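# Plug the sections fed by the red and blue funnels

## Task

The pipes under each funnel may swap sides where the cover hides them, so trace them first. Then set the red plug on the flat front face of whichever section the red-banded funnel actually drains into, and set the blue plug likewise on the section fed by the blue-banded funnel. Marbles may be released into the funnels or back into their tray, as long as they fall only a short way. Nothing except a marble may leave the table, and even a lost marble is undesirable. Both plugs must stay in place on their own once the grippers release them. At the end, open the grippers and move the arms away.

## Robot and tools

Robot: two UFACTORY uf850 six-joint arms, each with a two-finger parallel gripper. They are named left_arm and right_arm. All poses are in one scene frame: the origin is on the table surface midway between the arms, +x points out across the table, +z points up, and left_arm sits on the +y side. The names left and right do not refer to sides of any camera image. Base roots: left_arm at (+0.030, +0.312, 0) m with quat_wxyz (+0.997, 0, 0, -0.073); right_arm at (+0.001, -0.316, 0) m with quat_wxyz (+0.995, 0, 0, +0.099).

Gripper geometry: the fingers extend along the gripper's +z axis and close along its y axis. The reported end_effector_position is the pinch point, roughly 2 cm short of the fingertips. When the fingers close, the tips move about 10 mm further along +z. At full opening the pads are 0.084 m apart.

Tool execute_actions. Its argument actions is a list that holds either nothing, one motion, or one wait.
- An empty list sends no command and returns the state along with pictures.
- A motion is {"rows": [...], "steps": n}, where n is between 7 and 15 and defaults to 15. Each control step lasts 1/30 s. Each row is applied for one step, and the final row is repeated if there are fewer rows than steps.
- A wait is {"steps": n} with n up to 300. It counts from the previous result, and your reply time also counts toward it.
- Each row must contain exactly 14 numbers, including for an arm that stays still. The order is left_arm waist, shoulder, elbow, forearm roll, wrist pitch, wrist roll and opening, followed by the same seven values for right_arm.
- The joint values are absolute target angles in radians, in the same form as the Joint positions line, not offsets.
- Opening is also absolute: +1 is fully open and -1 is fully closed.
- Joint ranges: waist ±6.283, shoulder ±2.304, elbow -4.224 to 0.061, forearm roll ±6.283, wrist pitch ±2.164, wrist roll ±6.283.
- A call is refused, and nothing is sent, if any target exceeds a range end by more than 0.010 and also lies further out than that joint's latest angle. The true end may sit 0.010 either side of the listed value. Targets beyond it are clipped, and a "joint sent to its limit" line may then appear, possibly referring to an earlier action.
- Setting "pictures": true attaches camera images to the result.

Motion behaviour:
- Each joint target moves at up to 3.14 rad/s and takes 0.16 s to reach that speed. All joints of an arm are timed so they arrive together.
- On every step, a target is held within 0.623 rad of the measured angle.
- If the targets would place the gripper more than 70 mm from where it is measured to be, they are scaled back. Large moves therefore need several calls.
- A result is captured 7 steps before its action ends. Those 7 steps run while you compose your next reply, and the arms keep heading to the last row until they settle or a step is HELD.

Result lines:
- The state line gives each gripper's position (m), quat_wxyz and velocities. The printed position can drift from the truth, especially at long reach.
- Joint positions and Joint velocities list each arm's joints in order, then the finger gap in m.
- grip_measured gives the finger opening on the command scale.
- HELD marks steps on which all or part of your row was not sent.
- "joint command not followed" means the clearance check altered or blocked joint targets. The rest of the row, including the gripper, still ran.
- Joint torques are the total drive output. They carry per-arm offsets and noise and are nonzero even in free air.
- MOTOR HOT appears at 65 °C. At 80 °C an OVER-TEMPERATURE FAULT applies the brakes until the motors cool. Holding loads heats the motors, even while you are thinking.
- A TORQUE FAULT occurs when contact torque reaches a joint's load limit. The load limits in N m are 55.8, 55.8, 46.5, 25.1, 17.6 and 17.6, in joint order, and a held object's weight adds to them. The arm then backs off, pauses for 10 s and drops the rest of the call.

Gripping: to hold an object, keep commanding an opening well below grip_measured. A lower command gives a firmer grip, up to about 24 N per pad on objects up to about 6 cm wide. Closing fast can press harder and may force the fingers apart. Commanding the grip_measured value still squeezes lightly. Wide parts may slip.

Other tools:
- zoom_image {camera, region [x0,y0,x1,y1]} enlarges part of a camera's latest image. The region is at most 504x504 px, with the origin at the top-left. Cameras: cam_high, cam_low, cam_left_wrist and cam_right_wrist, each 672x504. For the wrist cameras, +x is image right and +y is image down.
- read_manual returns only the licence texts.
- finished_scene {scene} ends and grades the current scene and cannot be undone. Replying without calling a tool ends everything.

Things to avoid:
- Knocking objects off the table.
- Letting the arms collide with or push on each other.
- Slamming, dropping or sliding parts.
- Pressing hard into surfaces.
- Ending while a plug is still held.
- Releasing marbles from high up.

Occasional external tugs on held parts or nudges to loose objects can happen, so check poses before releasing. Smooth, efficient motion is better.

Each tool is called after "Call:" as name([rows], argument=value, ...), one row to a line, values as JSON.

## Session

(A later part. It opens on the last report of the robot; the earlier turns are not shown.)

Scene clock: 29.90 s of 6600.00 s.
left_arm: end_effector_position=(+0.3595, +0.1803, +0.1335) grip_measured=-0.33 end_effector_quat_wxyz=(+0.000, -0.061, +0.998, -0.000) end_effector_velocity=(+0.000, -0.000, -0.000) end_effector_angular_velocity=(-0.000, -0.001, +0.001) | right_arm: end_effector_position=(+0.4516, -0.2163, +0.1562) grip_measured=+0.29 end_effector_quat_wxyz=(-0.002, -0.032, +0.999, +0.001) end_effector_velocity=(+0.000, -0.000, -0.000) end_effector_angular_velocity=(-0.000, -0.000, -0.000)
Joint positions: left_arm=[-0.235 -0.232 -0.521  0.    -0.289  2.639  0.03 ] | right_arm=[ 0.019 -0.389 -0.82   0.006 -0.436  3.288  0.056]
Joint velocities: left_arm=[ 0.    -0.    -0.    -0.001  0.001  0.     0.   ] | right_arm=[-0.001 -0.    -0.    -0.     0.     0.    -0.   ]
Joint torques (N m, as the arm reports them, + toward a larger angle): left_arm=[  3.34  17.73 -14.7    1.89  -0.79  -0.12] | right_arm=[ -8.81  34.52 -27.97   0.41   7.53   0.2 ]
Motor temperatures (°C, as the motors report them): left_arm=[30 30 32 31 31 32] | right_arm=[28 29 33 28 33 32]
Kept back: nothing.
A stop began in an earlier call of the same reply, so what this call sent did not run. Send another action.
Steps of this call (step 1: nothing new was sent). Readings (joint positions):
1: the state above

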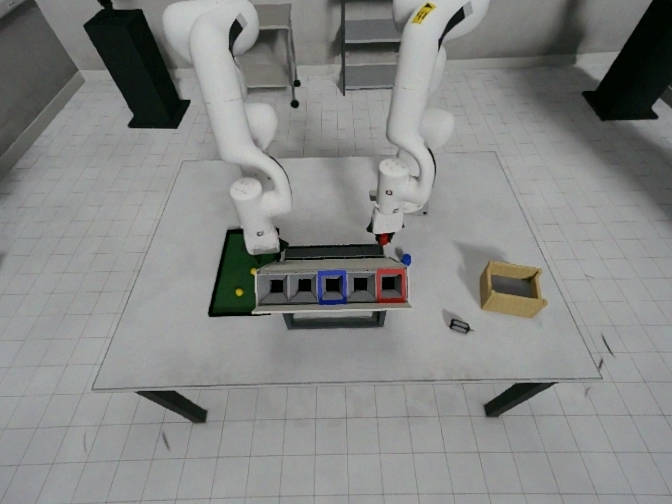

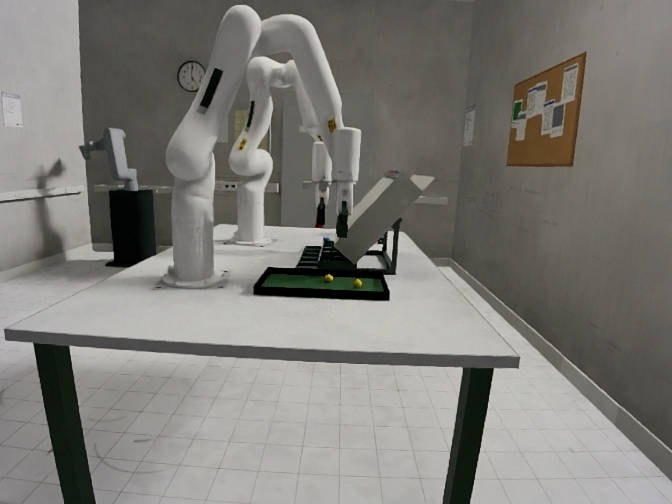

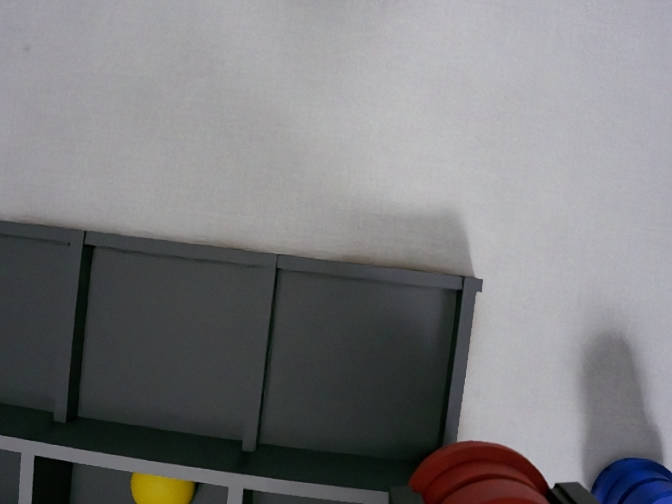

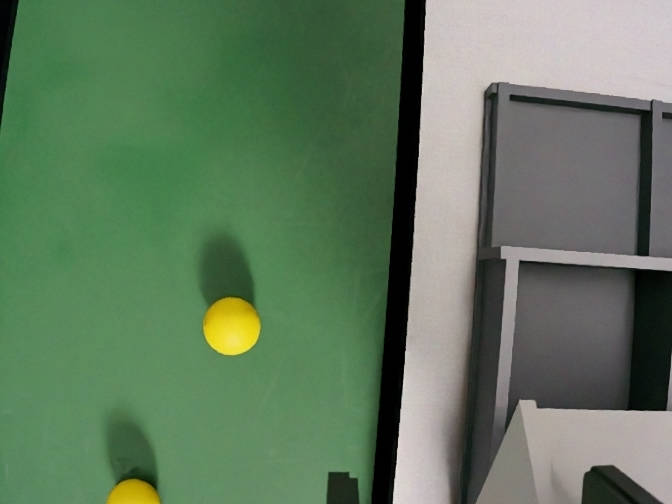

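Caught the cover edge. Lift, swing, then descend.

Call:
execute_actions([
  {"rows":[[-0.507,-0.336,-0.615,0,-0.279,2.49,-0.8,0.03,-0.1,-0.8,0,-0.7,3.288,0.3]]},
])

Call:
execute_actions([
  {"steps":15},
])

Call:
execute_actions([
  {"rows":[[-0.507,-0.336,-0.615,0,-0.279,2.49,-0.8,-0.167,-0.1,-0.8,0,-0.7,3.17,0.3]]},
])

Call:
execute_actions([
  {"steps":12},
])

Call:
execute_actions([
  {"rows":[[-0.507,-0.336,-0.615,0,-0.279,2.49,-0.8,-0.167,-0.428,-0.682,0,-0.254,3.17,0.3]]},
])

Call:
execute_actions([
  {"steps":30},
], pictures=true)

Scene clock: 30.50 s of 6600.00 s.
left_arm: end_effector_position=(+0.3530, +0.1219, +0.1262) grip_measured=-0.33 end_effector_quat_wxyz=(+0.000, -0.026, +1.000, -0.000) end_effector_velocity=(-0.063, -0.308, -0.042) end_effector_angular_velocity=(+0.001, +0.001, -0.362) | right_arm: end_effector_position=(+0.4433, -0.2161, +0.2182) grip_measured=+0.29 end_effector_quat_wxyz=(+0.005, -0.036, +0.999, +0.002) end_effector_velocity=(-0.098, -0.010, +0.306) end_effector_angular_velocity=(-0.014, +0.029, +0.047)
Joint positions: left_arm=[-0.387 -0.29  -0.574  0.    -0.283  2.556  0.03 ] | right_arm=[ 0.024 -0.249 -0.814  0.003 -0.556  3.289  0.056]
Joint velocities: left_arm=[-0.793 -0.304 -0.274  0.     0.028 -0.432 -0.   ] | right_arm=[ 0.029  0.729  0.064 -0.017 -0.696 -0.004 -0.   ]
Joint torques (N m, as the arm reports them, + toward a larger angle): left_arm=[  6.07  19.36 -13.2    1.65  -0.95  -0.27] | right_arm=[ -4.96  25.86 -18.66   0.75  -0.19  -0.42]
Motor temperatures (°C, as the motors report them): left_arm=[30 30 32 31 31 32] | right_arm=[28 29 33 28 33 32]
Steps of this call (steps 1 to 10: nothing new was sent; steps 11 to 18: the first 8 steps of this action). Readings (joint positions):
11: left_arm=[-0.236 -0.232 -0.521 0.000 -0.289 2.639] | right_arm=[0.019 -0.389 -0.820 0.006 -0.436 3.288]
12: left_arm=[-0.239 -0.233 -0.522 0.000 -0.289 2.637] | right_arm=[0.019 -0.386 -0.820 0.006 -0.438 3.288]
14: left_arm=[-0.273 -0.246 -0.534 0.000 -0.288 2.617] | right_arm=[0.020 -0.353 -0.819 0.006 -0.462 3.289]
18: the state above

Scene clock: 31.00 s of 6600.00 s.
left_arm: end_effector_position=(+0.3403, +0.0760, +0.1196) grip_measured=-0.33 end_effector_quat_wxyz=(-0.000, +0.000, +1.000, +0.000) end_effector_velocity=(-0.001, -0.006, -0.000) end_effector_angular_velocity=(-0.002, -0.002, -0.005) | right_arm: end_effector_position=(+0.4187, -0.2196, +0.2773) grip_measured=+0.29 end_effector_quat_wxyz=(-0.000, -0.041, +0.999, -0.000) end_effector_velocity=(-0.003, -0.000, +0.008) end_effector_angular_velocity=(-0.000, -0.001, +0.002)
Joint positions: left_arm=[-0.505 -0.335 -0.614  0.    -0.279  2.491  0.03 ] | right_arm=[ 0.03  -0.102 -0.8    0.    -0.698  3.288  0.056]
Joint velocities: left_arm=[-0.013 -0.004 -0.005 -0.001  0.001 -0.007 -0.   ] | right_arm=[ 0.001  0.019  0.001 -0.001 -0.017 -0.    -0.   ]
Joint torques (N m, as the arm reports them, + toward a larger angle): left_arm=[  5.01  21.65 -14.64   1.92  -0.81  -0.11] | right_arm=[ -4.11  22.52 -20.72   0.65  -0.25  -0.34]
Motor temperatures (°C, as the motors report them): left_arm=[30 30 32 31 31 32] | right_arm=[28 29 33 28 33 32]
Kept back: nothing.
Steps of this call (steps 1 to 7: the last 7 steps of your previous action; steps 8 to 15: the robot went on to your last target). Readings (joint positions):
1: left_arm=[-0.413 -0.300 -0.582 0.000 -0.282 2.542] | right_arm=[0.025 -0.224 -0.812 0.003 -0.579 3.289]
2: left_arm=[-0.436 -0.309 -0.590 -0.000 -0.281 2.530] | right_arm=[0.026 -0.200 -0.809 0.002 -0.602 3.289]
4: left_arm=[-0.468 -0.321 -0.601 -0.000 -0.280 2.512] | right_arm=[0.028 -0.158 -0.806 0.001 -0.642 3.288]
8: left_arm=[-0.496 -0.332 -0.611 -0.000 -0.279 2.496] | right_arm=[0.029 -0.117 -0.802 0.000 -0.683 3.288]
15: the state above

Scene clock: 31.27 s of 6600.00 s.
left_arm: end_effector_position=(+0.3401, +0.0754, +0.1195) grip_measured=-0.33 end_effector_quat_wxyz=(-0.000, +0.000, +1.000, -0.000) end_effector_velocity=(-0.000, -0.001, -0.000) end_effector_angular_velocity=(+0.000, +0.000, +0.001) | right_arm: end_effector_position=(+0.4278, -0.2777, +0.2782) grip_measured=+0.29 end_effector_quat_wxyz=(-0.000, -0.013, +1.000, -0.000) end_effector_velocity=(+0.020, -0.237, +0.001) end_effector_angular_velocity=(-0.001, +0.001, -0.228)
Joint positions: left_arm=[-0.507 -0.336 -0.615  0.    -0.279  2.49   0.03 ] | right_arm=[-0.108 -0.1   -0.8   -0.    -0.7    3.207  0.056]
Joint velocities: left_arm=[-0.002 -0.001 -0.001 -0.    -0.    -0.002  0.   ] | right_arm=[-0.555  0.003  0.001 -0.001 -0.004 -0.325  0.   ]
Joint torques (N m, as the arm reports them, + toward a larger angle): left_arm=[  3.65  21.23 -14.7    1.86  -0.73  -0.08] | right_arm=[ 10.23  24.12 -20.88   0.79  -0.17  -0.36]
Motor temperatures (°C, as the motors report them): left_arm=[30 30 32 31 31 32] | right_arm=[28 29 33 28 33 32]
Steps of this call (steps 1 to 8: the first 8 steps of this action). Readings (joint positions):
1: left_arm=[-0.506 -0.336 -0.615 0.000 -0.279 2.490] | right_arm=[0.030 -0.102 -0.800 0.000 -0.699 3.288]
2: left_arm=[-0.506 -0.336 -0.615 0.000 -0.279 2.490] | right_arm=[0.027 -0.101 -0.800 0.000 -0.699 3.286]
4: left_arm=[-0.506 -0.336 -0.615 0.000 -0.279 2.490] | right_arm=[-0.007 -0.101 -0.800 0.000 -0.699 3.265]
8: the state above

Scene clock: 31.67 s of 6600.00 s.
left_arm: end_effector_position=(+0.3401, +0.0754, +0.1195) grip_measured=-0.33 end_effector_quat_wxyz=(-0.000, +0.001, +1.000, -0.000) end_effector_velocity=(-0.000, -0.000, -0.000) end_effector_angular_velocity=(+0.000, +0.001, -0.001) | right_arm: end_effector_position=(+0.4293, -0.3024, +0.2784) grip_measured=+0.29 end_effector_quat_wxyz=(-0.000, -0.002, +1.000, +0.000) end_effector_velocity=(+0.000, -0.006, +0.000) end_effector_angular_velocity=(+0.000, -0.001, -0.005)
Joint positions: left_arm=[-0.507 -0.336 -0.615 -0.    -0.279  2.49   0.03 ] | right_arm=[-0.165 -0.1   -0.8    0.    -0.7    3.171  0.056]
Joint velocities: left_arm=[ 0.    -0.002 -0.001 -0.002 -0.001  0.002 -0.   ] | right_arm=[-0.013 -0.    -0.    -0.     0.    -0.008  0.   ]
Joint torques (N m, as the arm reports them, + toward a larger angle): left_arm=[  3.53  22.03 -15.04   2.    -0.8   -0.11] | right_arm=[ -4.54  23.84 -20.73   0.87  -0.18  -0.42]
Motor temperatures (°C, as the motors report them): left_arm=[30 30 32 31 31 32] | right_arm=[28 29 33 28 33 32]
Kept back: nothing.
Steps of this call (steps 1 to 7: the last 7 steps of your previous action; steps 8 to 12: the robot went on to your last target). Readings (joint positions):
1: left_arm=[-0.507 -0.336 -0.615 0.000 -0.279 2.490] | right_arm=[-0.124 -0.100 -0.800 -0.000 -0.700 3.197]
2: left_arm=[-0.507 -0.336 -0.615 0.000 -0.279 2.490] | right_arm=[-0.135 -0.100 -0.800 -0.000 -0.700 3.190]
4: left_arm=[-0.507 -0.336 -0.615 0.000 -0.279 2.490] | right_arm=[-0.150 -0.100 -0.800 -0.000 -0.700 3.181]
8: left_arm=[-0.507 -0.336 -0.615 0.000 -0.279 2.490] | right_arm=[-0.162 -0.100 -0.800 0.000 -0.700 3.173]
12: the state above

Scene clock: 31.93 s of 6600.00 s.
left_arm: end_effector_position=(+0.3401, +0.0754, +0.1195) grip_measured=-0.33 end_effector_quat_wxyz=(-0.000, +0.001, +1.000, -0.000) end_effector_velocity=(-0.000, +0.000, -0.000) end_effector_angular_velocity=(+0.000, +0.001, +0.001) | right_arm: end_effector_position=(+0.4329, -0.3027, +0.2172) grip_measured=+0.29 end_effector_quat_wxyz=(-0.000, -0.001, +1.000, -0.000) end_effector_velocity=(-0.002, -0.001, -0.320) end_effector_angular_velocity=(+0.000, -0.002, -0.001)
Joint positions: left_arm=[-0.507 -0.336 -0.615 -0.    -0.279  2.49   0.03 ] | right_arm=[-0.166 -0.208 -0.761  0.    -0.554  3.17   0.056]
Joint velocities: left_arm=[ 0.    -0.     0.001 -0.001  0.    -0.    -0.   ] | right_arm=[-0.002 -0.573  0.205 -0.     0.78  -0.001  0.   ]
Joint torques (N m, as the arm reports them, + toward a larger angle): left_arm=[  3.91  21.98 -14.31   1.84  -0.81  -0.08] | right_arm=[ -4.    27.73 -19.81   0.52  -0.14  -0.37]
Motor temperatures (°C, as the motors report them): left_arm=[30 30 32 31 31 32] | right_arm=[28 29 33 28 33 32]
Steps of this call (steps 1 to 8: the first 8 steps of this action). Readings (joint positions):
1: left_arm=[-0.507 -0.336 -0.615 0.000 -0.279 2.490] | right_arm=[-0.166 -0.100 -0.800 0.000 -0.700 3.171]
2: left_arm=[-0.507 -0.336 -0.615 -0.000 -0.279 2.490] | right_arm=[-0.166 -0.102 -0.799 0.000 -0.696 3.170]
4: left_arm=[-0.507 -0.336 -0.615 -0.000 -0.279 2.490] | right_arm=[-0.166 -0.126 -0.792 0.000 -0.661 3.170]
8: the state above

Scene clock: 32.93 s of 6600.00 s.
left_arm: end_effector_position=(+0.3401, +0.0754, +0.1195) grip_measured=-0.33 end_effector_quat_wxyz=(-0.000, +0.001, +1.000, -0.000) end_effector_velocity=(-0.000, +0.000, -0.000) end_effector_angular_velocity=(+0.001, +0.001, +0.002) | right_arm: end_effector_position=(+0.4154, -0.3035, +0.0998) grip_measured=+0.29 end_effector_quat_wxyz=(+0.000, -0.001, +1.000, -0.000) end_effector_velocity=(-0.000, +0.000, -0.001) end_effector_angular_velocity=(+0.000, +0.001, +0.000)
Joint positions: left_arm=[-0.507 -0.336 -0.615  0.    -0.279  2.49   0.03 ] | right_arm=[-0.167 -0.428 -0.682  0.    -0.254  3.17   0.056]
Joint velocities: left_arm=[ 0.    -0.001  0.001 -0.001 -0.    -0.001  0.   ] | right_arm=[ 0.001 -0.001  0.001  0.     0.001  0.    -0.   ]
Joint torques (N m, as the arm reports them, + toward a larger angle): left_arm=[  2.9   21.47 -14.79   1.79  -0.76  -0.07] | right_arm=[ -4.26  29.59 -15.53   0.13  -0.16  -0.46]
Motor temperatures (°C, as the motors report them): left_arm=[30 30 32 31 31 32] | right_arm=[28 29 33 28 33 32]
Kept back: nothing.
Steps of this call (steps 1 to 7: the last 7 steps of your previous action; steps 8 to 30: the robot went on to your last target). Readings (joint positions):
1: left_arm=[-0.507 -0.336 -0.615 -0.000 -0.279 2.490] | right_arm=[-0.166 -0.227 -0.754 0.000 -0.527 3.170]
2: left_arm=[-0.507 -0.336 -0.615 0.000 -0.279 2.490] | right_arm=[-0.166 -0.246 -0.747 0.000 -0.501 3.170]
4: left_arm=[-0.507 -0.336 -0.615 0.000 -0.279 2.490] | right_arm=[-0.167 -0.285 -0.733 0.000 -0.448 3.170]
8: left_arm=[-0.507 -0.336 -0.615 0.000 -0.279 2.490] | right_arm=[-0.167 -0.363 -0.705 -0.000 -0.343 3.170]
30: the state above

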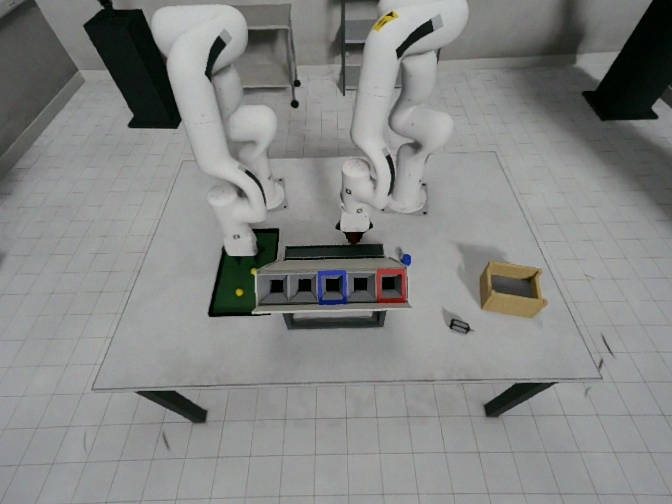

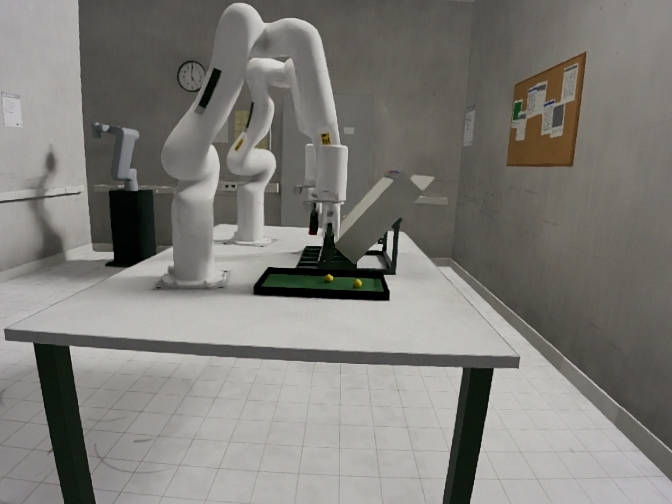

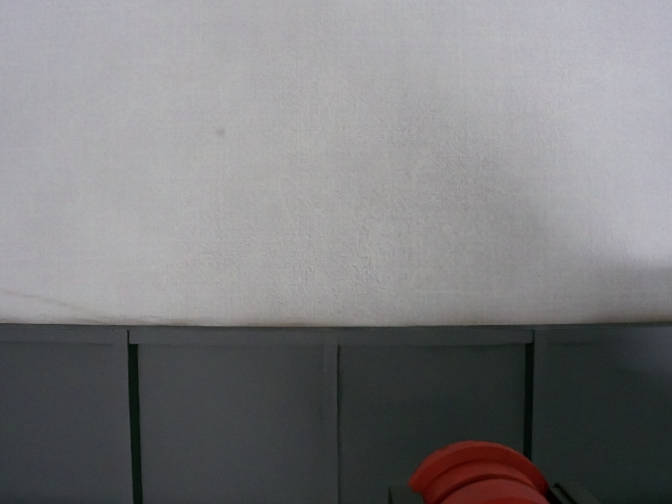

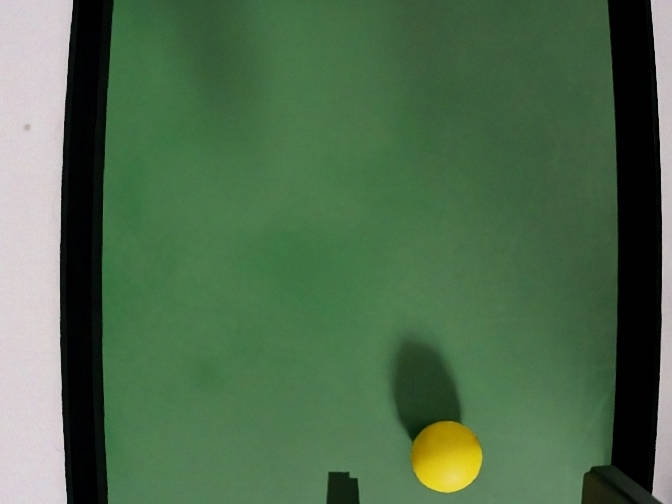

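Call:
execute_actions([
  {"rows":[[-0.507,-0.523,-0.631,0,-0.108,2.49,-0.8,-0.157,-0.61,-0.707,0,-0.097,3.17,0.3]]},
])

Call:
execute_actions([
  {"steps":15},
])

Call:
execute_actions([
  {"rows":[[-0.507,-0.523,-0.631,0,-0.108,2.49,0.1,-0.157,-0.61,-0.707,0,-0.097,3.17,-0.8]]},
])

Call:
execute_actions([
  {"rows":[[-0.507,-0.336,-0.615,0,-0.279,2.49,0.1,-0.2,-0.1,-0.8,0,-0.7,3.17,-0.8]]},
])

Call:
execute_actions([
  {"steps":22},
])

Call:
execute_actions([
  {"rows":[[0.04,-0.206,-0.546,0,-0.34,3.03,0.6,-0.2,0.123,-0.982,0,-1.105,3.17,-0.8]]},
])

Call:
execute_actions([
  {"steps":20},
])

Call:
execute_actions([
  {"rows":[[0.04,-0.206,-0.546,0,-0.34,3.03,0.6,0.246,-0.838,-2.114,0,-1.276,3.58,-0.8]]},
])

Call:
execute_actions([
  {"steps":60},
], pictures=true)

Scene clock: 33.70 s of 6600.00 s.
left_arm: end_effector_position=(+0.3397, +0.0757, +0.0669) grip_measured=-0.33 end_effector_quat_wxyz=(-0.002, +0.001, +1.000, +0.001) end_effector_velocity=(-0.013, +0.010, -0.177) end_effector_angular_velocity=(+0.010, +0.013, +0.000) | right_arm: end_effector_position=(+0.4147, -0.3004, +0.0466) grip_measured=+0.29 end_effector_quat_wxyz=(-0.002, -0.005, +1.000, -0.000) end_effector_velocity=(-0.016, +0.010, -0.177) end_effector_angular_velocity=(-0.001, +0.016, +0.026)
Joint positions: left_arm=[-0.507 -0.477 -0.626 -0.    -0.153  2.49   0.03 ] | right_arm=[-0.159 -0.566 -0.7   -0.    -0.138  3.17   0.056]
Joint velocities: left_arm=[ 0.001 -0.47  -0.032  0.     0.421  0.     0.   ] | right_arm=[ 0.026 -0.453 -0.054  0.     0.383 -0.     0.   ]
Joint torques (N m, as the arm reports them, + toward a larger angle): left_arm=[  3.01  45.18 -16.37   1.68  -1.03  -0.09] | right_arm=[ -7.38  57.38 -16.15   0.45  -0.46  -0.59]
Motor temperatures (°C, as the motors report them): left_arm=[30 30 32 31 31 32] | right_arm=[28 29 33 28 33 32]
Steps of this call (steps 1 to 15: the robot went on to your last target; steps 16 to 23: the first 8 steps of this action). Readings (joint positions):
16: left_arm=[-0.507 -0.336 -0.615 -0.000 -0.279 2.490] | right_arm=[-0.167 -0.428 -0.682 -0.000 -0.254 3.170]
17: left_arm=[-0.507 -0.339 -0.616 -0.000 -0.275 2.490] | right_arm=[-0.167 -0.431 -0.683 -0.000 -0.251 3.170]
19: left_arm=[-0.507 -0.374 -0.620 0.000 -0.242 2.490] | right_arm=[-0.165 -0.465 -0.689 0.000 -0.219 3.170]
23: the state above

Scene clock: 34.20 s of 6600.00 s.
left_arm: end_effector_position=(+0.3400, +0.0754, +0.0503) grip_measured=-0.33 end_effector_quat_wxyz=(+0.000, +0.001, +1.000, -0.000) end_effector_velocity=(-0.000, +0.000, -0.002) end_effector_angular_velocity=(+0.001, +0.001, +0.001) | right_arm: end_effector_position=(+0.4152, -0.2994, +0.0300) grip_measured=+0.29 end_effector_quat_wxyz=(+0.000, -0.006, +1.000, -0.000) end_effector_velocity=(-0.001, -0.000, -0.002) end_effector_angular_velocity=(-0.000, +0.001, -0.000)
Joint positions: left_arm=[-0.507 -0.522 -0.631  0.    -0.108  2.49   0.03 ] | right_arm=[-0.157 -0.609 -0.707  0.    -0.097  3.17   0.056]
Joint velocities: left_arm=[ 0.001 -0.005 -0.001  0.001  0.003 -0.002 -0.   ] | right_arm=[-0.    -0.005 -0.    -0.     0.003  0.     0.   ]
Joint torques (N m, as the arm reports them, + toward a larger angle): left_arm=[  3.03  25.57 -11.98   1.64  -0.8   -0.07] | right_arm=[ -3.79  34.11 -12.93   0.46  -0.12  -0.57]
Motor temperatures (°C, as the motors report them): left_arm=[30 30 32 31 31 32] | right_arm=[28 29 33 28 33 32]
Kept back: nothing.
Steps of this call (steps 1 to 7: the last 7 steps of your previous action; steps 8 to 15: the robot went on to your last target). Readings (joint positions):
1: left_arm=[-0.507 -0.490 -0.627 -0.000 -0.141 2.490] | right_arm=[-0.159 -0.578 -0.701 -0.000 -0.127 3.170]
2: left_arm=[-0.507 -0.499 -0.628 -0.000 -0.132 2.490] | right_arm=[-0.158 -0.587 -0.703 -0.000 -0.119 3.170]
4: left_arm=[-0.507 -0.510 -0.630 -0.000 -0.120 2.490] | right_arm=[-0.158 -0.598 -0.705 -0.000 -0.108 3.170]
8: left_arm=[-0.507 -0.519 -0.631 0.000 -0.111 2.490] | right_arm=[-0.157 -0.606 -0.707 0.000 -0.100 3.170]
15: the state above

Scene clock: 34.47 s of 6600.00 s.
left_arm: end_effector_position=(+0.3399, +0.0755, +0.0501) grip_measured=+0.07 end_effector_quat_wxyz=(+0.000, +0.001, +1.000, -0.000) end_effector_velocity=(-0.000, +0.000, +0.000) end_effector_angular_velocity=(+0.000, +0.001, -0.000) | right_arm: end_effector_position=(+0.4151, -0.2994, +0.0297) grip_measured=-0.46 end_effector_quat_wxyz=(+0.000, -0.006, +1.000, -0.000) end_effector_velocity=(-0.000, -0.000, -0.000) end_effector_angular_velocity=(+0.000, +0.000, -0.001)
Joint positions: left_arm=[-0.507 -0.523 -0.631  0.    -0.108  2.49   0.047] | right_arm=[-0.157 -0.61  -0.707  0.    -0.097  3.17   0.024]
Joint velocities: left_arm=[ 0.     0.001  0.001 -0.001 -0.     0.001  0.015] | right_arm=[-0.001 -0.001 -0.     0.     0.     0.    -0.   ]
Joint torques (N m, as the arm reports them, + toward a larger angle): left_arm=[  3.21  25.26 -11.89   1.39  -0.77  -0.07] | right_arm=[ -4.48  35.59 -13.55  -0.08  -0.18  -0.44]
Motor temperatures (°C, as the motors report them): left_arm=[30 30 32 31 31 32] | right_arm=[28 29 33 28 33 32]
Steps of this call (steps 1 to 8: the first 8 steps of this action). Readings (joint positions):
1: left_arm=[-0.507 -0.523 -0.631 0.000 -0.108 2.490] | right_arm=[-0.157 -0.610 -0.707 0.000 -0.097 3.170]
2: left_arm=[-0.507 -0.523 -0.631 0.000 -0.108 2.490] | right_arm=[-0.157 -0.610 -0.707 0.000 -0.097 3.170]
4: left_arm=[-0.507 -0.523 -0.631 0.000 -0.108 2.490] | right_arm=[-0.157 -0.610 -0.707 0.000 -0.097 3.170]
8: the state above

Scene clock: 34.97 s of 6600.00 s.
left_arm: end_effector_position=(+0.3422, +0.0737, +0.1029) grip_measured=+0.09 end_effector_quat_wxyz=(+0.002, +0.001, +1.000, -0.001) end_effector_velocity=(-0.004, +0.002, +0.175) end_effector_angular_velocity=(-0.005, -0.006, -0.001) | right_arm: end_effector_position=(+0.4323, -0.3033, +0.0877) grip_measured=-0.46 end_effector_quat_wxyz=(+0.001, -0.001, +1.000, +0.000) end_effector_velocity=(+0.065, -0.022, +0.312) end_effector_angular_velocity=(-0.000, +0.003, -0.055)
Joint positions: left_arm=[-0.507 -0.382 -0.62   0.    -0.234  2.49   0.048] | right_arm=[-0.168 -0.485 -0.73   0.    -0.244  3.17   0.024]
Joint velocities: left_arm=[-0.     0.47   0.037 -0.    -0.425  0.001 -0.   ] | right_arm=[-0.055  0.657 -0.117 -0.    -0.776  0.    -0.   ]
Joint torques (N m, as the arm reports them, + toward a larger angle): left_arm=[  2.68   1.72 -10.36   1.78  -0.6   -0.1 ] | right_arm=[ -2.47  32.11 -13.61   0.5   -0.26  -0.58]
Motor temperatures (°C, as the motors report them): left_arm=[30 30 32 31 31 32] | right_arm=[28 29 33 28 33 32]
Steps of this call (steps 1 to 7: the last 7 steps of your previous action; steps 8 to 15: the first 8 steps of this action). Readings (joint positions):
8: left_arm=[-0.507 -0.523 -0.631 0.000 -0.108 2.490] | right_arm=[-0.157 -0.610 -0.707 0.000 -0.097 3.170]
9: left_arm=[-0.507 -0.520 -0.630 0.000 -0.112 2.490] | right_arm=[-0.157 -0.608 -0.707 -0.000 -0.101 3.170]
11: left_arm=[-0.507 -0.486 -0.626 -0.000 -0.145 2.490] | right_arm=[-0.160 -0.579 -0.711 -0.000 -0.137 3.170]
15: the state above

Scene clock: 35.70 s of 6600.00 s.
left_arm: end_effector_position=(+0.3401, +0.0754, +0.1194) grip_measured=+0.09 end_effector_quat_wxyz=(-0.000, +0.001, +1.000, +0.000) end_effector_velocity=(-0.001, +0.001, -0.000) end_effector_angular_velocity=(+0.001, +0.002, +0.002) | right_arm: end_effector_position=(+0.4303, -0.3169, +0.2743) grip_measured=-0.46 end_effector_quat_wxyz=(-0.000, +0.015, +1.000, -0.000) end_effector_velocity=(-0.010, -0.002, +0.033) end_effector_angular_velocity=(+0.000, +0.009, -0.004)
Joint positions: left_arm=[-0.507 -0.336 -0.615 -0.    -0.279  2.49   0.048] | right_arm=[-0.199 -0.108 -0.798 -0.    -0.691  3.17   0.024]
Joint velocities: left_arm=[-0.     0.001  0.002 -0.002 -0.001 -0.001  0.   ] | right_arm=[-0.004  0.069 -0.01   0.    -0.088  0.    -0.   ]
Joint torques (N m, as the arm reports them, + toward a larger angle): left_arm=[  3.52  21.56 -14.22   1.96  -0.64  -0.09] | right_arm=[ -3.02  21.27 -19.76   0.49   0.19  -0.52]
Motor temperatures (°C, as the motors report them): left_arm=[30 30 32 31 31 32] | right_arm=[28 29 33 28 33 32]
Kept back: nothing.
Steps of this call (steps 1 to 7: the last 7 steps of your previous action; steps 8 to 22: the robot went on to your last target). Readings (joint positions):
1: left_arm=[-0.507 -0.369 -0.619 0.000 -0.246 2.490] | right_arm=[-0.169 -0.463 -0.734 0.000 -0.270 3.170]
2: left_arm=[-0.507 -0.360 -0.618 0.000 -0.255 2.490] | right_arm=[-0.171 -0.442 -0.738 0.000 -0.296 3.170]
4: left_arm=[-0.507 -0.349 -0.616 -0.000 -0.267 2.490] | right_arm=[-0.175 -0.398 -0.746 0.000 -0.347 3.170]
8: left_arm=[-0.507 -0.340 -0.615 -0.000 -0.276 2.490] | right_arm=[-0.182 -0.312 -0.761 0.000 -0.449 3.170]
22: the state above

Scene clock: 35.97 s of 6600.00 s.
left_arm: end_effector_position=(+0.3664, +0.1287, +0.1285) grip_measured=+0.58 end_effector_quat_wxyz=(+0.000, -0.001, +1.000, -0.000) end_effector_velocity=(+0.115, +0.295, +0.046) end_effector_angular_velocity=(+0.002, +0.002, +0.010) | right_arm: end_effector_position=(+0.4281, -0.3171, +0.3370) grip_measured=-0.46 end_effector_quat_wxyz=(+0.000, +0.015, +1.000, +0.000) end_effector_velocity=(-0.033, +0.000, +0.317) end_effector_angular_velocity=(+0.000, +0.000, +0.000)
Joint positions: left_arm=[-0.354 -0.3   -0.596  0.    -0.296  2.64   0.068] | right_arm=[-0.2   -0.024 -0.864  0.    -0.84   3.17   0.024]
Joint velocities: left_arm=[ 0.819  0.194  0.105  0.001 -0.092  0.808  0.008] | right_arm=[ 0.     0.416 -0.334  0.    -0.751 -0.    -0.   ]
Joint torques (N m, as the arm reports them, + toward a larger angle): left_arm=[  3.27  19.08 -13.85   1.77  -0.82   0.05] | right_arm=[ -5.78  21.52 -21.13   0.42  -0.09  -0.43]
Motor temperatures (°C, as the motors report them): left_arm=[30 30 32 31 31 32] | right_arm=[28 29 33 28 33 32]
Steps of this call (steps 1 to 8: the first 8 steps of this action). Readings (joint positions):
1: left_arm=[-0.507 -0.336 -0.615 -0.000 -0.279 2.490] | right_arm=[-0.199 -0.106 -0.799 -0.000 -0.693 3.170]
2: left_arm=[-0.504 -0.335 -0.615 -0.000 -0.279 2.494] | right_arm=[-0.200 -0.103 -0.800 -0.000 -0.699 3.170]
4: left_arm=[-0.469 -0.327 -0.610 -0.000 -0.283 2.530] | right_arm=[-0.200 -0.084 -0.815 -0.000 -0.736 3.170]
8: the state above

Scene clock: 36.63 s of 6600.00 s.
left_arm: end_effector_position=(+0.3914, +0.2717, +0.1493) grip_measured=+0.59 end_effector_quat_wxyz=(-0.000, -0.003, +1.000, +0.000) end_effector_velocity=(+0.000, +0.020, +0.003) end_effector_angular_velocity=(+0.000, -0.002, -0.003) | right_arm: end_effector_position=(+0.4017, -0.3172, +0.4482) grip_measured=-0.46 end_effector_quat_wxyz=(-0.000, +0.015, +1.000, -0.000) end_effector_velocity=(-0.002, +0.000, +0.008) end_effector_angular_velocity=(+0.000, -0.003, +0.001)
Joint positions: left_arm=[ 0.034 -0.207 -0.547 -0.    -0.339  3.024  0.069] | right_arm=[-0.2    0.122 -0.981 -0.    -1.103  3.17   0.024]
Joint velocities: left_arm=[ 0.054  0.012  0.005  0.001 -0.005  0.055  0.   ] | right_arm=[ 0.001  0.01  -0.008  0.    -0.016 -0.     0.   ]
Joint torques (N m, as the arm reports them, + toward a larger angle): left_arm=[ -0.46  17.51 -15.54   1.92  -0.8   -0.11] | right_arm=[ -5.15  15.58 -21.9    1.    -0.27  -0.63]
Motor temperatures (°C, as the motors report them): left_arm=[30 30 32 31 31 32] | right_arm=[28 29 33 28 33 32]
Kept back: nothing.
Steps of this call (steps 1 to 7: the last 7 steps of your previous action; steps 8 to 20: the robot went on to your last target). Readings (joint positions):
1: left_arm=[-0.327 -0.293 -0.592 0.000 -0.299 2.667] | right_arm=[-0.200 -0.010 -0.875 0.000 -0.865 3.170]
2: left_arm=[-0.300 -0.287 -0.589 0.000 -0.302 2.694] | right_arm=[-0.200 0.004 -0.886 0.000 -0.890 3.170]
4: left_arm=[-0.245 -0.274 -0.582 0.000 -0.308 2.748] | right_arm=[-0.200 0.031 -0.908 0.000 -0.940 3.170]
8: left_arm=[-0.134 -0.247 -0.568 0.000 -0.321 2.858] | right_arm=[-0.200 0.084 -0.951 0.000 -1.034 3.170]
20: the state above

Scene clock: 36.90 s of 6600.00 s.
left_arm: end_effector_position=(+0.3914, +0.2737, +0.1496) grip_measured=+0.59 end_effector_quat_wxyz=(-0.000, -0.003, +1.000, -0.000) end_effector_velocity=(-0.000, +0.002, +0.000) end_effector_angular_velocity=(-0.001, +0.000, +0.002) | right_arm: end_effector_position=(+0.4445, -0.2751, +0.4517) grip_measured=-0.46 end_effector_quat_wxyz=(-0.018, +0.011, +1.000, -0.002) end_effector_velocity=(+0.221, +0.224, -0.002) end_effector_angular_velocity=(-0.031, +0.170, +0.039)
Joint positions: left_arm=[ 0.039 -0.206 -0.546 -0.    -0.34   3.03   0.069] | right_arm=[-0.105 -0.016 -1.119  0.    -1.141  3.257  0.024]
Joint velocities: left_arm=[ 0.006  0.001  0.001 -0.002 -0.     0.006  0.   ] | right_arm=[ 0.456 -0.725 -0.727 -0.    -0.175  0.417  0.   ]
Joint torques (N m, as the arm reports them, + toward a larger angle): left_arm=[  3.36  17.59 -15.46   1.89  -0.78  -0.07] | right_arm=[ -7.22  22.52 -22.24   1.2   -0.38  -0.56]
Motor temperatures (°C, as the motors report them): left_arm=[30 30 32 31 31 32] | right_arm=[28 29 33 28 33 32]
Steps of this call (steps 1 to 8: the first 8 steps of this action). Readings (joint positions):
1: left_arm=[0.035 -0.207 -0.547 -0.000 -0.340 3.026] | right_arm=[-0.200 0.122 -0.981 -0.000 -1.104 3.170]
2: left_arm=[0.037 -0.207 -0.546 -0.000 -0.340 3.027] | right_arm=[-0.198 0.119 -0.985 -0.000 -1.105 3.173]
4: left_arm=[0.038 -0.206 -0.546 -0.000 -0.340 3.028] | right_arm=[-0.174 0.087 -1.019 -0.000 -1.115 3.195]
8: the state above

Scene clock: 38.90 s of 6600.00 s.
left_arm: end_effector_position=(+0.3914, +0.2740, +0.1497) grip_measured=+0.59 end_effector_quat_wxyz=(-0.000, -0.003, +1.000, -0.000) end_effector_velocity=(-0.001, -0.000, -0.001) end_effector_angular_velocity=(+0.001, +0.002, -0.003) | right_arm: end_effector_position=(+0.6707, +0.0019, +0.4002) grip_measured=-0.46 end_effector_quat_wxyz=(+0.000, -0.003, +1.000, +0.000) end_effector_velocity=(+0.000, -0.000, +0.000) end_effector_angular_velocity=(+0.000, -0.000, -0.001)
Joint positions: left_arm=[ 0.04  -0.206 -0.546 -0.    -0.34   3.03   0.069] | right_arm=[ 0.246 -0.838 -2.114 -0.    -1.276  3.58   0.024]
Joint velocities: left_arm=[-0.001 -0.002  0.     0.001 -0.     0.001 -0.   ] | right_arm=[-0.001  0.    -0.     0.     0.    -0.    -0.   ]
Joint torques (N m, as the arm reports them, + toward a larger angle): left_arm=[  3.06  17.13 -15.67   1.94  -0.79  -0.04] | right_arm=[ -4.75  55.88 -22.11   1.35  -0.05  -0.46]
Motor temperatures (°C, as the motors report them): left_arm=[30 30 32 31 31 32] | right_arm=[28 29 33 28 33 32]
Kept back: nothing.
Steps of this call (steps 1 to 7: the last 7 steps of your previous action; steps 8 to 60: the robot went on to your last target). Readings (joint positions):
1: left_arm=[0.039 -0.206 -0.546 -0.000 -0.340 3.030] | right_arm=[-0.090 -0.040 -1.143 0.000 -1.146 3.271]
2: left_arm=[0.040 -0.206 -0.546 -0.000 -0.340 3.030] | right_arm=[-0.076 -0.064 -1.168 0.000 -1.152 3.284]
4: left_arm=[0.040 -0.206 -0.546 -0.000 -0.340 3.030] | right_arm=[-0.049 -0.113 -1.217 0.000 -1.162 3.309]
8: left_arm=[0.040 -0.206 -0.546 -0.000 -0.340 3.030] | right_arm=[-0.001 -0.213 -1.317 0.000 -1.181 3.353]
60: the state above
All arms were judged still, so your last target was given up. Only a new action makes them travel on or press farther. Fingers that are still opening or closing keep moving.

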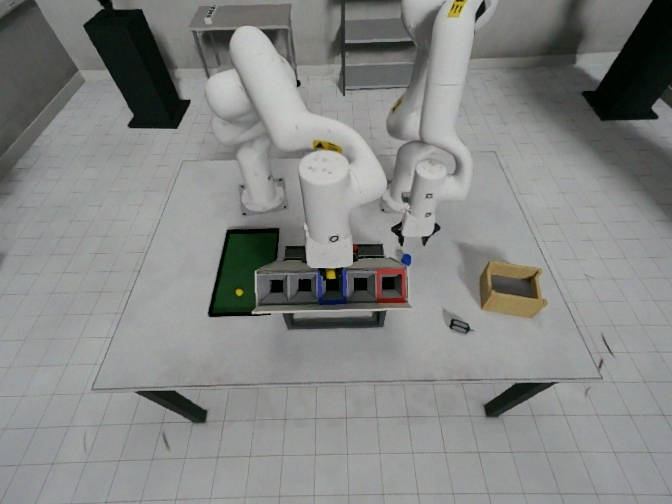

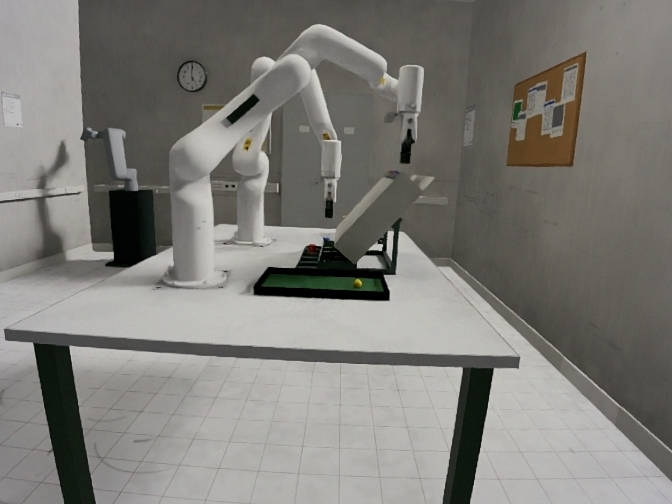

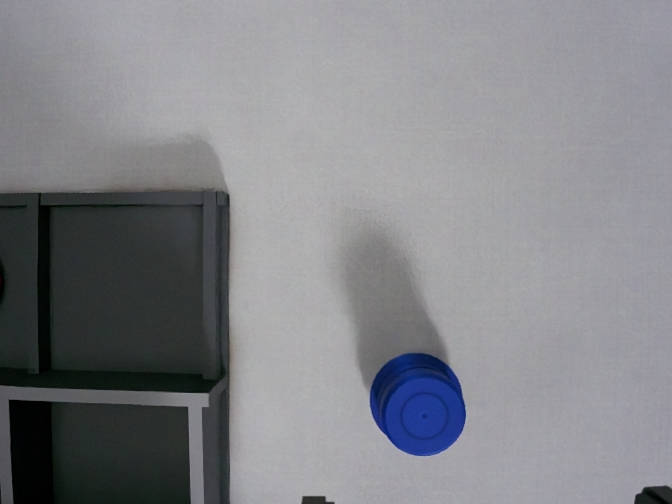

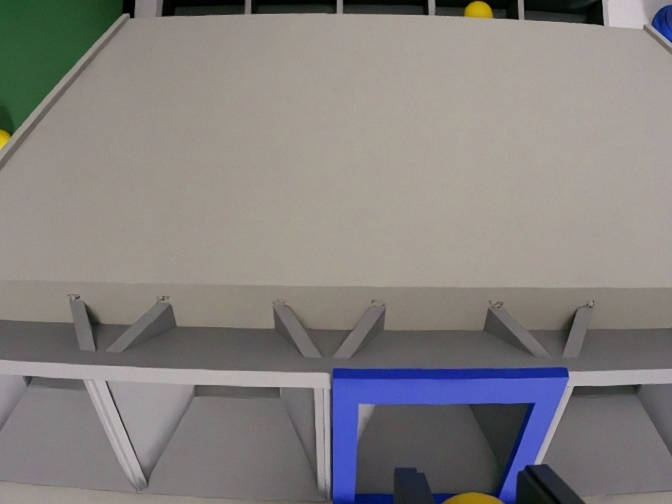

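Call:
execute_actions([
  {"rows":[[0.04,-0.529,-0.56,0,-0.031,3.03,0.6,0.246,-0.838,-2.114,0,-1.276,3.58,0.1]]},
])

Call:
execute_actions([
  {"steps":20},
])

Call:
execute_actions([
  {"rows":[[0.04,-0.529,-0.56,0,-0.031,3.03,-0.8,0.246,-0.838,-2.114,0,-1.276,3.58,0.1]]},
])

Call:
execute_actions([
  {"rows":[[0.04,-0.206,-0.546,0,-0.34,3.03,-0.8,0.246,-0.838,-2.114,0,-1.276,3.58,0.1]]},
])

Call:
execute_actions([
  {"steps":35},
], pictures=true)

Scene clock: 39.50 s of 6600.00 s.
left_arm: end_effector_position=(+0.3938, +0.2737, +0.0913) grip_measured=+0.59 end_effector_quat_wxyz=(-0.001, -0.003, +1.000, +0.000) end_effector_velocity=(-0.013, +0.001, -0.317) end_effector_angular_velocity=(+0.001, +0.009, -0.003) | right_arm: end_effector_position=(+0.6707, +0.0019, +0.4002) grip_measured=+0.06 end_effector_quat_wxyz=(+0.000, -0.003, +1.000, +0.000) end_effector_velocity=(+0.000, -0.001, -0.000) end_effector_angular_velocity=(-0.000, +0.001, -0.001)
Joint positions: left_arm=[ 0.04  -0.37  -0.553 -0.    -0.184  3.03   0.069] | right_arm=[ 0.246 -0.838 -2.114 -0.    -1.276  3.58   0.047]
Joint velocities: left_arm=[-0.    -0.889 -0.037  0.001  0.843  0.001  0.   ] | right_arm=[-0.001 -0.     0.     0.    -0.001 -0.     0.015]
Joint torques (N m, as the arm reports them, + toward a larger angle): left_arm=[  3.06  24.86 -13.34   1.94  -0.66  -0.07] | right_arm=[ -4.24  55.2  -22.54   0.82  -0.24  -0.58]
Motor temperatures (°C, as the motors report them): left_arm=[30 30 32 31 31 32] | right_arm=[28 29 33 28 33 32]
Steps of this call (steps 1 to 10: nothing new was sent; steps 11 to 18: the first 8 steps of this action). Readings (joint positions):
11: left_arm=[0.040 -0.206 -0.546 -0.000 -0.340 3.030] | right_arm=[0.246 -0.838 -2.114 -0.000 -1.276 3.580]
12: left_arm=[0.040 -0.209 -0.546 0.000 -0.336 3.030] | right_arm=[0.246 -0.838 -2.114 -0.000 -1.276 3.580]
14: left_arm=[0.040 -0.244 -0.549 0.000 -0.301 3.030] | right_arm=[0.246 -0.838 -2.114 0.000 -1.276 3.580]
18: the state above

Scene clock: 40.17 s of 6600.00 s.
left_arm: end_effector_position=(+0.3883, +0.2743, +0.0353) grip_measured=+0.59 end_effector_quat_wxyz=(+0.000, -0.003, +1.000, -0.000) end_effector_velocity=(-0.002, +0.000, -0.002) end_effector_angular_velocity=(+0.000, +0.003, +0.002) | right_arm: end_effector_position=(+0.6707, +0.0019, +0.4002) grip_measured=+0.09 end_effector_quat_wxyz=(+0.000, -0.003, +1.000, -0.000) end_effector_velocity=(-0.000, +0.000, -0.000) end_effector_angular_velocity=(+0.001, -0.000, +0.000)
Joint positions: left_arm=[ 0.04  -0.528 -0.56   0.    -0.031  3.03   0.069] | right_arm=[ 0.246 -0.838 -2.114 -0.    -1.276  3.58   0.048]
Joint velocities: left_arm=[ 0.    -0.007  0.    -0.001  0.004 -0.     0.   ] | right_arm=[ 0. -0.  0.  0.  0. -0. -0.]
Joint torques (N m, as the arm reports them, + toward a larger angle): left_arm=[  3.21  23.23 -10.54   1.52  -0.72  -0.04] | right_arm=[ -5.58  55.29 -22.26   1.13  -0.08  -0.44]
Motor temperatures (°C, as the motors report them): left_arm=[30 30 32 31 31 32] | right_arm=[28 29 33 28 33 32]
Kept back: nothing.
Steps of this call (steps 1 to 7: the last 7 steps of your previous action; steps 8 to 20: the robot went on to your last target). Readings (joint positions):
1: left_arm=[0.040 -0.400 -0.554 -0.000 -0.156 3.030] | right_arm=[0.246 -0.838 -2.114 -0.000 -1.276 3.580]
2: left_arm=[0.040 -0.427 -0.555 -0.000 -0.129 3.030] | right_arm=[0.246 -0.838 -2.114 -0.000 -1.276 3.580]
4: left_arm=[0.040 -0.472 -0.557 -0.000 -0.087 3.030] | right_arm=[0.246 -0.838 -2.114 -0.000 -1.276 3.580]
8: left_arm=[0.040 -0.513 -0.559 -0.000 -0.047 3.030] | right_arm=[0.246 -0.838 -2.114 0.000 -1.276 3.580]
20: the state above

Scene clock: 40.43 s of 6600.00 s.
left_arm: end_effector_position=(+0.3882, +0.2743, +0.0351) grip_measured=-0.33 end_effector_quat_wxyz=(+0.000, -0.003, +1.000, -0.000) end_effector_velocity=(+0.000, +0.000, -0.000) end_effector_angular_velocity=(-0.000, +0.000, -0.000) | right_arm: end_effector_position=(+0.6707, +0.0019, +0.4002) grip_measured=+0.09 end_effector_quat_wxyz=(+0.000, -0.003, +1.000, -0.000) end_effector_velocity=(-0.000, +0.001, -0.000) end_effector_angular_velocity=(+0.000, +0.000, +0.001)
Joint positions: left_arm=[ 0.04  -0.529 -0.56   0.    -0.031  3.03   0.03 ] | right_arm=[ 0.246 -0.838 -2.114 -0.    -1.276  3.58   0.048]
Joint velocities: left_arm=[ 0.    -0.001 -0.001 -0.002 -0.     0.002 -0.   ] | right_arm=[ 0.001 -0.     0.     0.     0.    -0.    -0.   ]
Joint torques (N m, as the arm reports them, + toward a larger angle): left_arm=[  2.46  22.42 -10.18   1.71  -0.75  -0.02] | right_arm=[ -6.49  55.02 -21.85   0.7   -0.09  -0.44]
Motor temperatures (°C, as the motors report them): left_arm=[30 30 32 31 31 32] | right_arm=[28 29 33 28 33 32]
Steps of this call (steps 1 to 8: the first 8 steps of this action). Readings (joint positions):
1: left_arm=[0.040 -0.529 -0.560 0.000 -0.031 3.030] | right_arm=[0.246 -0.838 -2.114 -0.000 -1.276 3.580]
2: left_arm=[0.040 -0.529 -0.560 0.000 -0.031 3.030] | right_arm=[0.246 -0.838 -2.114 0.000 -1.276 3.580]
4: left_arm=[0.040 -0.529 -0.560 0.000 -0.031 3.030] | right_arm=[0.246 -0.838 -2.114 -0.000 -1.276 3.580]
8: the state above

Scene clock: 40.93 s of 6600.00 s.
left_arm: end_effector_position=(+0.3950, +0.2736, +0.0935) grip_measured=-0.33 end_effector_quat_wxyz=(+0.001, -0.003, +1.000, -0.000) end_effector_velocity=(+0.009, -0.001, +0.318) end_effector_angular_velocity=(-0.000, -0.005, -0.003) | right_arm: end_effector_position=(+0.6707, +0.0019, +0.4002) grip_measured=+0.09 end_effector_quat_wxyz=(+0.000, -0.003, +1.000, -0.000) end_effector_velocity=(-0.000, +0.001, -0.000) end_effector_angular_velocity=(-0.000, +0.000, +0.001)
Joint positions: left_arm=[ 0.04  -0.365 -0.554  0.    -0.187  3.03   0.03 ] | right_arm=[ 0.246 -0.838 -2.114  0.    -1.276  3.58   0.048]
Joint velocities: left_arm=[ 0.     0.891  0.039  0.001 -0.848  0.002 -0.   ] | right_arm=[ 0.001 -0.    -0.     0.    -0.     0.    -0.   ]
Joint torques (N m, as the arm reports them, + toward a larger angle): left_arm=[  3.4   17.09 -12.55   1.66  -0.81  -0.08] | right_arm=[ -4.85  56.16 -22.35   0.95  -0.22  -0.5 ]
Motor temperatures (°C, as the motors report them): left_arm=[30 30 32 31 31 32] | right_arm=[28 29 33 28 33 32]
Steps of this call (steps 1 to 7: the last 7 steps of your previous action; steps 8 to 15: the first 8 steps of this action). Readings (joint positions):
8: left_arm=[0.040 -0.529 -0.560 0.000 -0.031 3.030] | right_arm=[0.246 -0.838 -2.114 0.000 -1.276 3.580]
9: left_arm=[0.040 -0.526 -0.560 0.000 -0.035 3.030] | right_arm=[0.246 -0.838 -2.114 -0.000 -1.276 3.580]
11: left_arm=[0.040 -0.491 -0.557 -0.000 -0.070 3.030] | right_arm=[0.246 -0.838 -2.114 0.000 -1.276 3.580]
15: the state above

Scene clock: 42.10 s of 6600.00 s.
left_arm: end_effector_position=(+0.3914, +0.2740, +0.1497) grip_measured=-0.33 end_effector_quat_wxyz=(-0.000, -0.003, +1.000, -0.000) end_effector_velocity=(-0.000, +0.001, -0.000) end_effector_angular_velocity=(+0.000, +0.000, +0.000) | right_arm: end_effector_position=(+0.6707, +0.0019, +0.4002) grip_measured=+0.09 end_effector_quat_wxyz=(+0.000, -0.003, +1.000, -0.000) end_effector_velocity=(-0.000, +0.000, -0.000) end_effector_angular_velocity=(+0.000, +0.000, +0.000)
Joint positions: left_arm=[ 0.04  -0.206 -0.546 -0.    -0.34   3.03   0.03 ] | right_arm=[ 0.246 -0.838 -2.114  0.    -1.276  3.58   0.048]
Joint velocities: left_arm=[ 0.001  0.001  0.001  0.    -0.     0.001 -0.   ] | right_arm=[ 0. -0.  0.  0. -0. -0.  0.]
Joint torques (N m, as the arm reports them, + toward a larger angle): left_arm=[  3.62  18.27 -15.86   1.77  -0.77  -0.07] | right_arm=[ -4.61  55.62 -22.16   0.6   -0.11  -0.49]
Motor temperatures (°C, as the motors report them): left_arm=[30 30 32 31 31 32] | right_arm=[28 29 33 28 33 32]
Kept back: nothing.
Steps of this call (steps 1 to 7: the last 7 steps of your previous action; steps 8 to 30: the robot went on to your last target; steps 31 to 35: nothing new was sent). Readings (joint positions):
1: left_arm=[0.040 -0.336 -0.552 0.000 -0.215 3.030] | right_arm=[0.246 -0.838 -2.114 -0.000 -1.276 3.580]
2: left_arm=[0.040 -0.308 -0.551 0.000 -0.242 3.030] | right_arm=[0.246 -0.838 -2.114 -0.000 -1.276 3.580]
4: left_arm=[0.040 -0.263 -0.549 0.000 -0.284 3.030] | right_arm=[0.246 -0.838 -2.114 0.000 -1.276 3.580]
8: left_arm=[0.040 -0.222 -0.547 -0.000 -0.324 3.030] | right_arm=[0.246 -0.838 -2.114 -0.000 -1.276 3.580]
35: the state above
All arms were judged still, so your last target was given up. Only a new action makes them travel on or press farther. Fingers that are still opening or closing keep moving.

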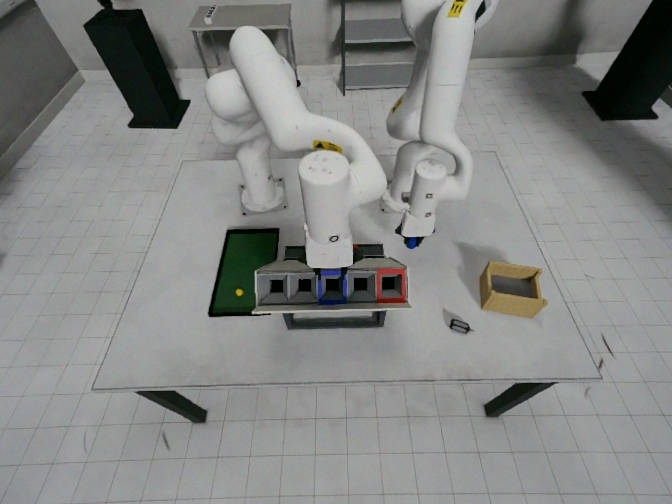

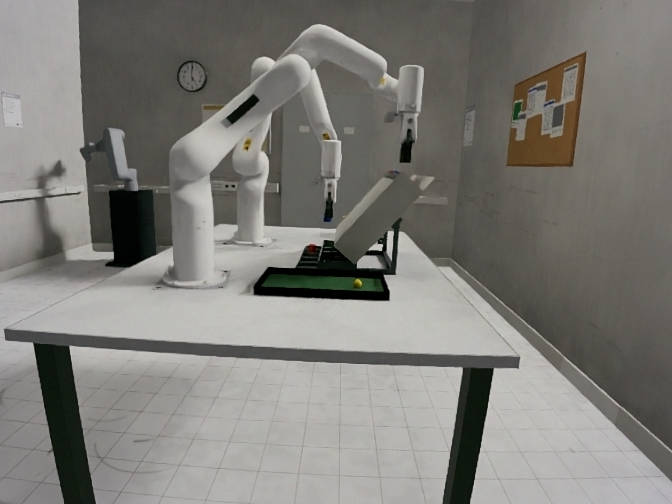

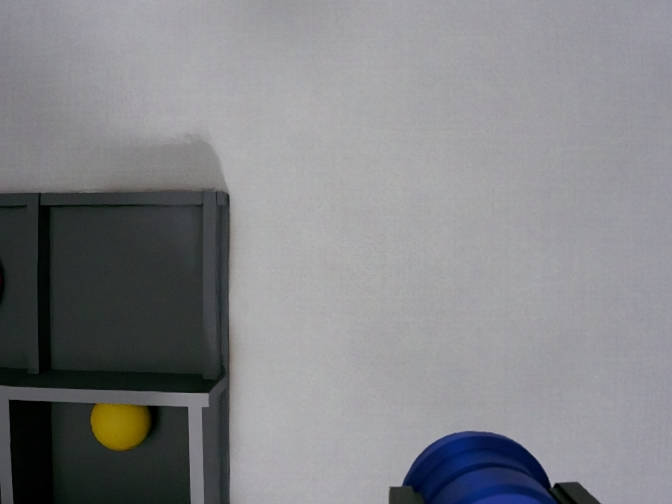

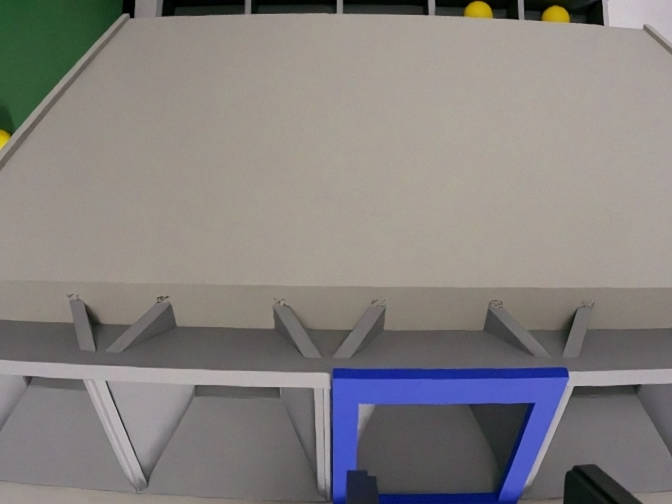

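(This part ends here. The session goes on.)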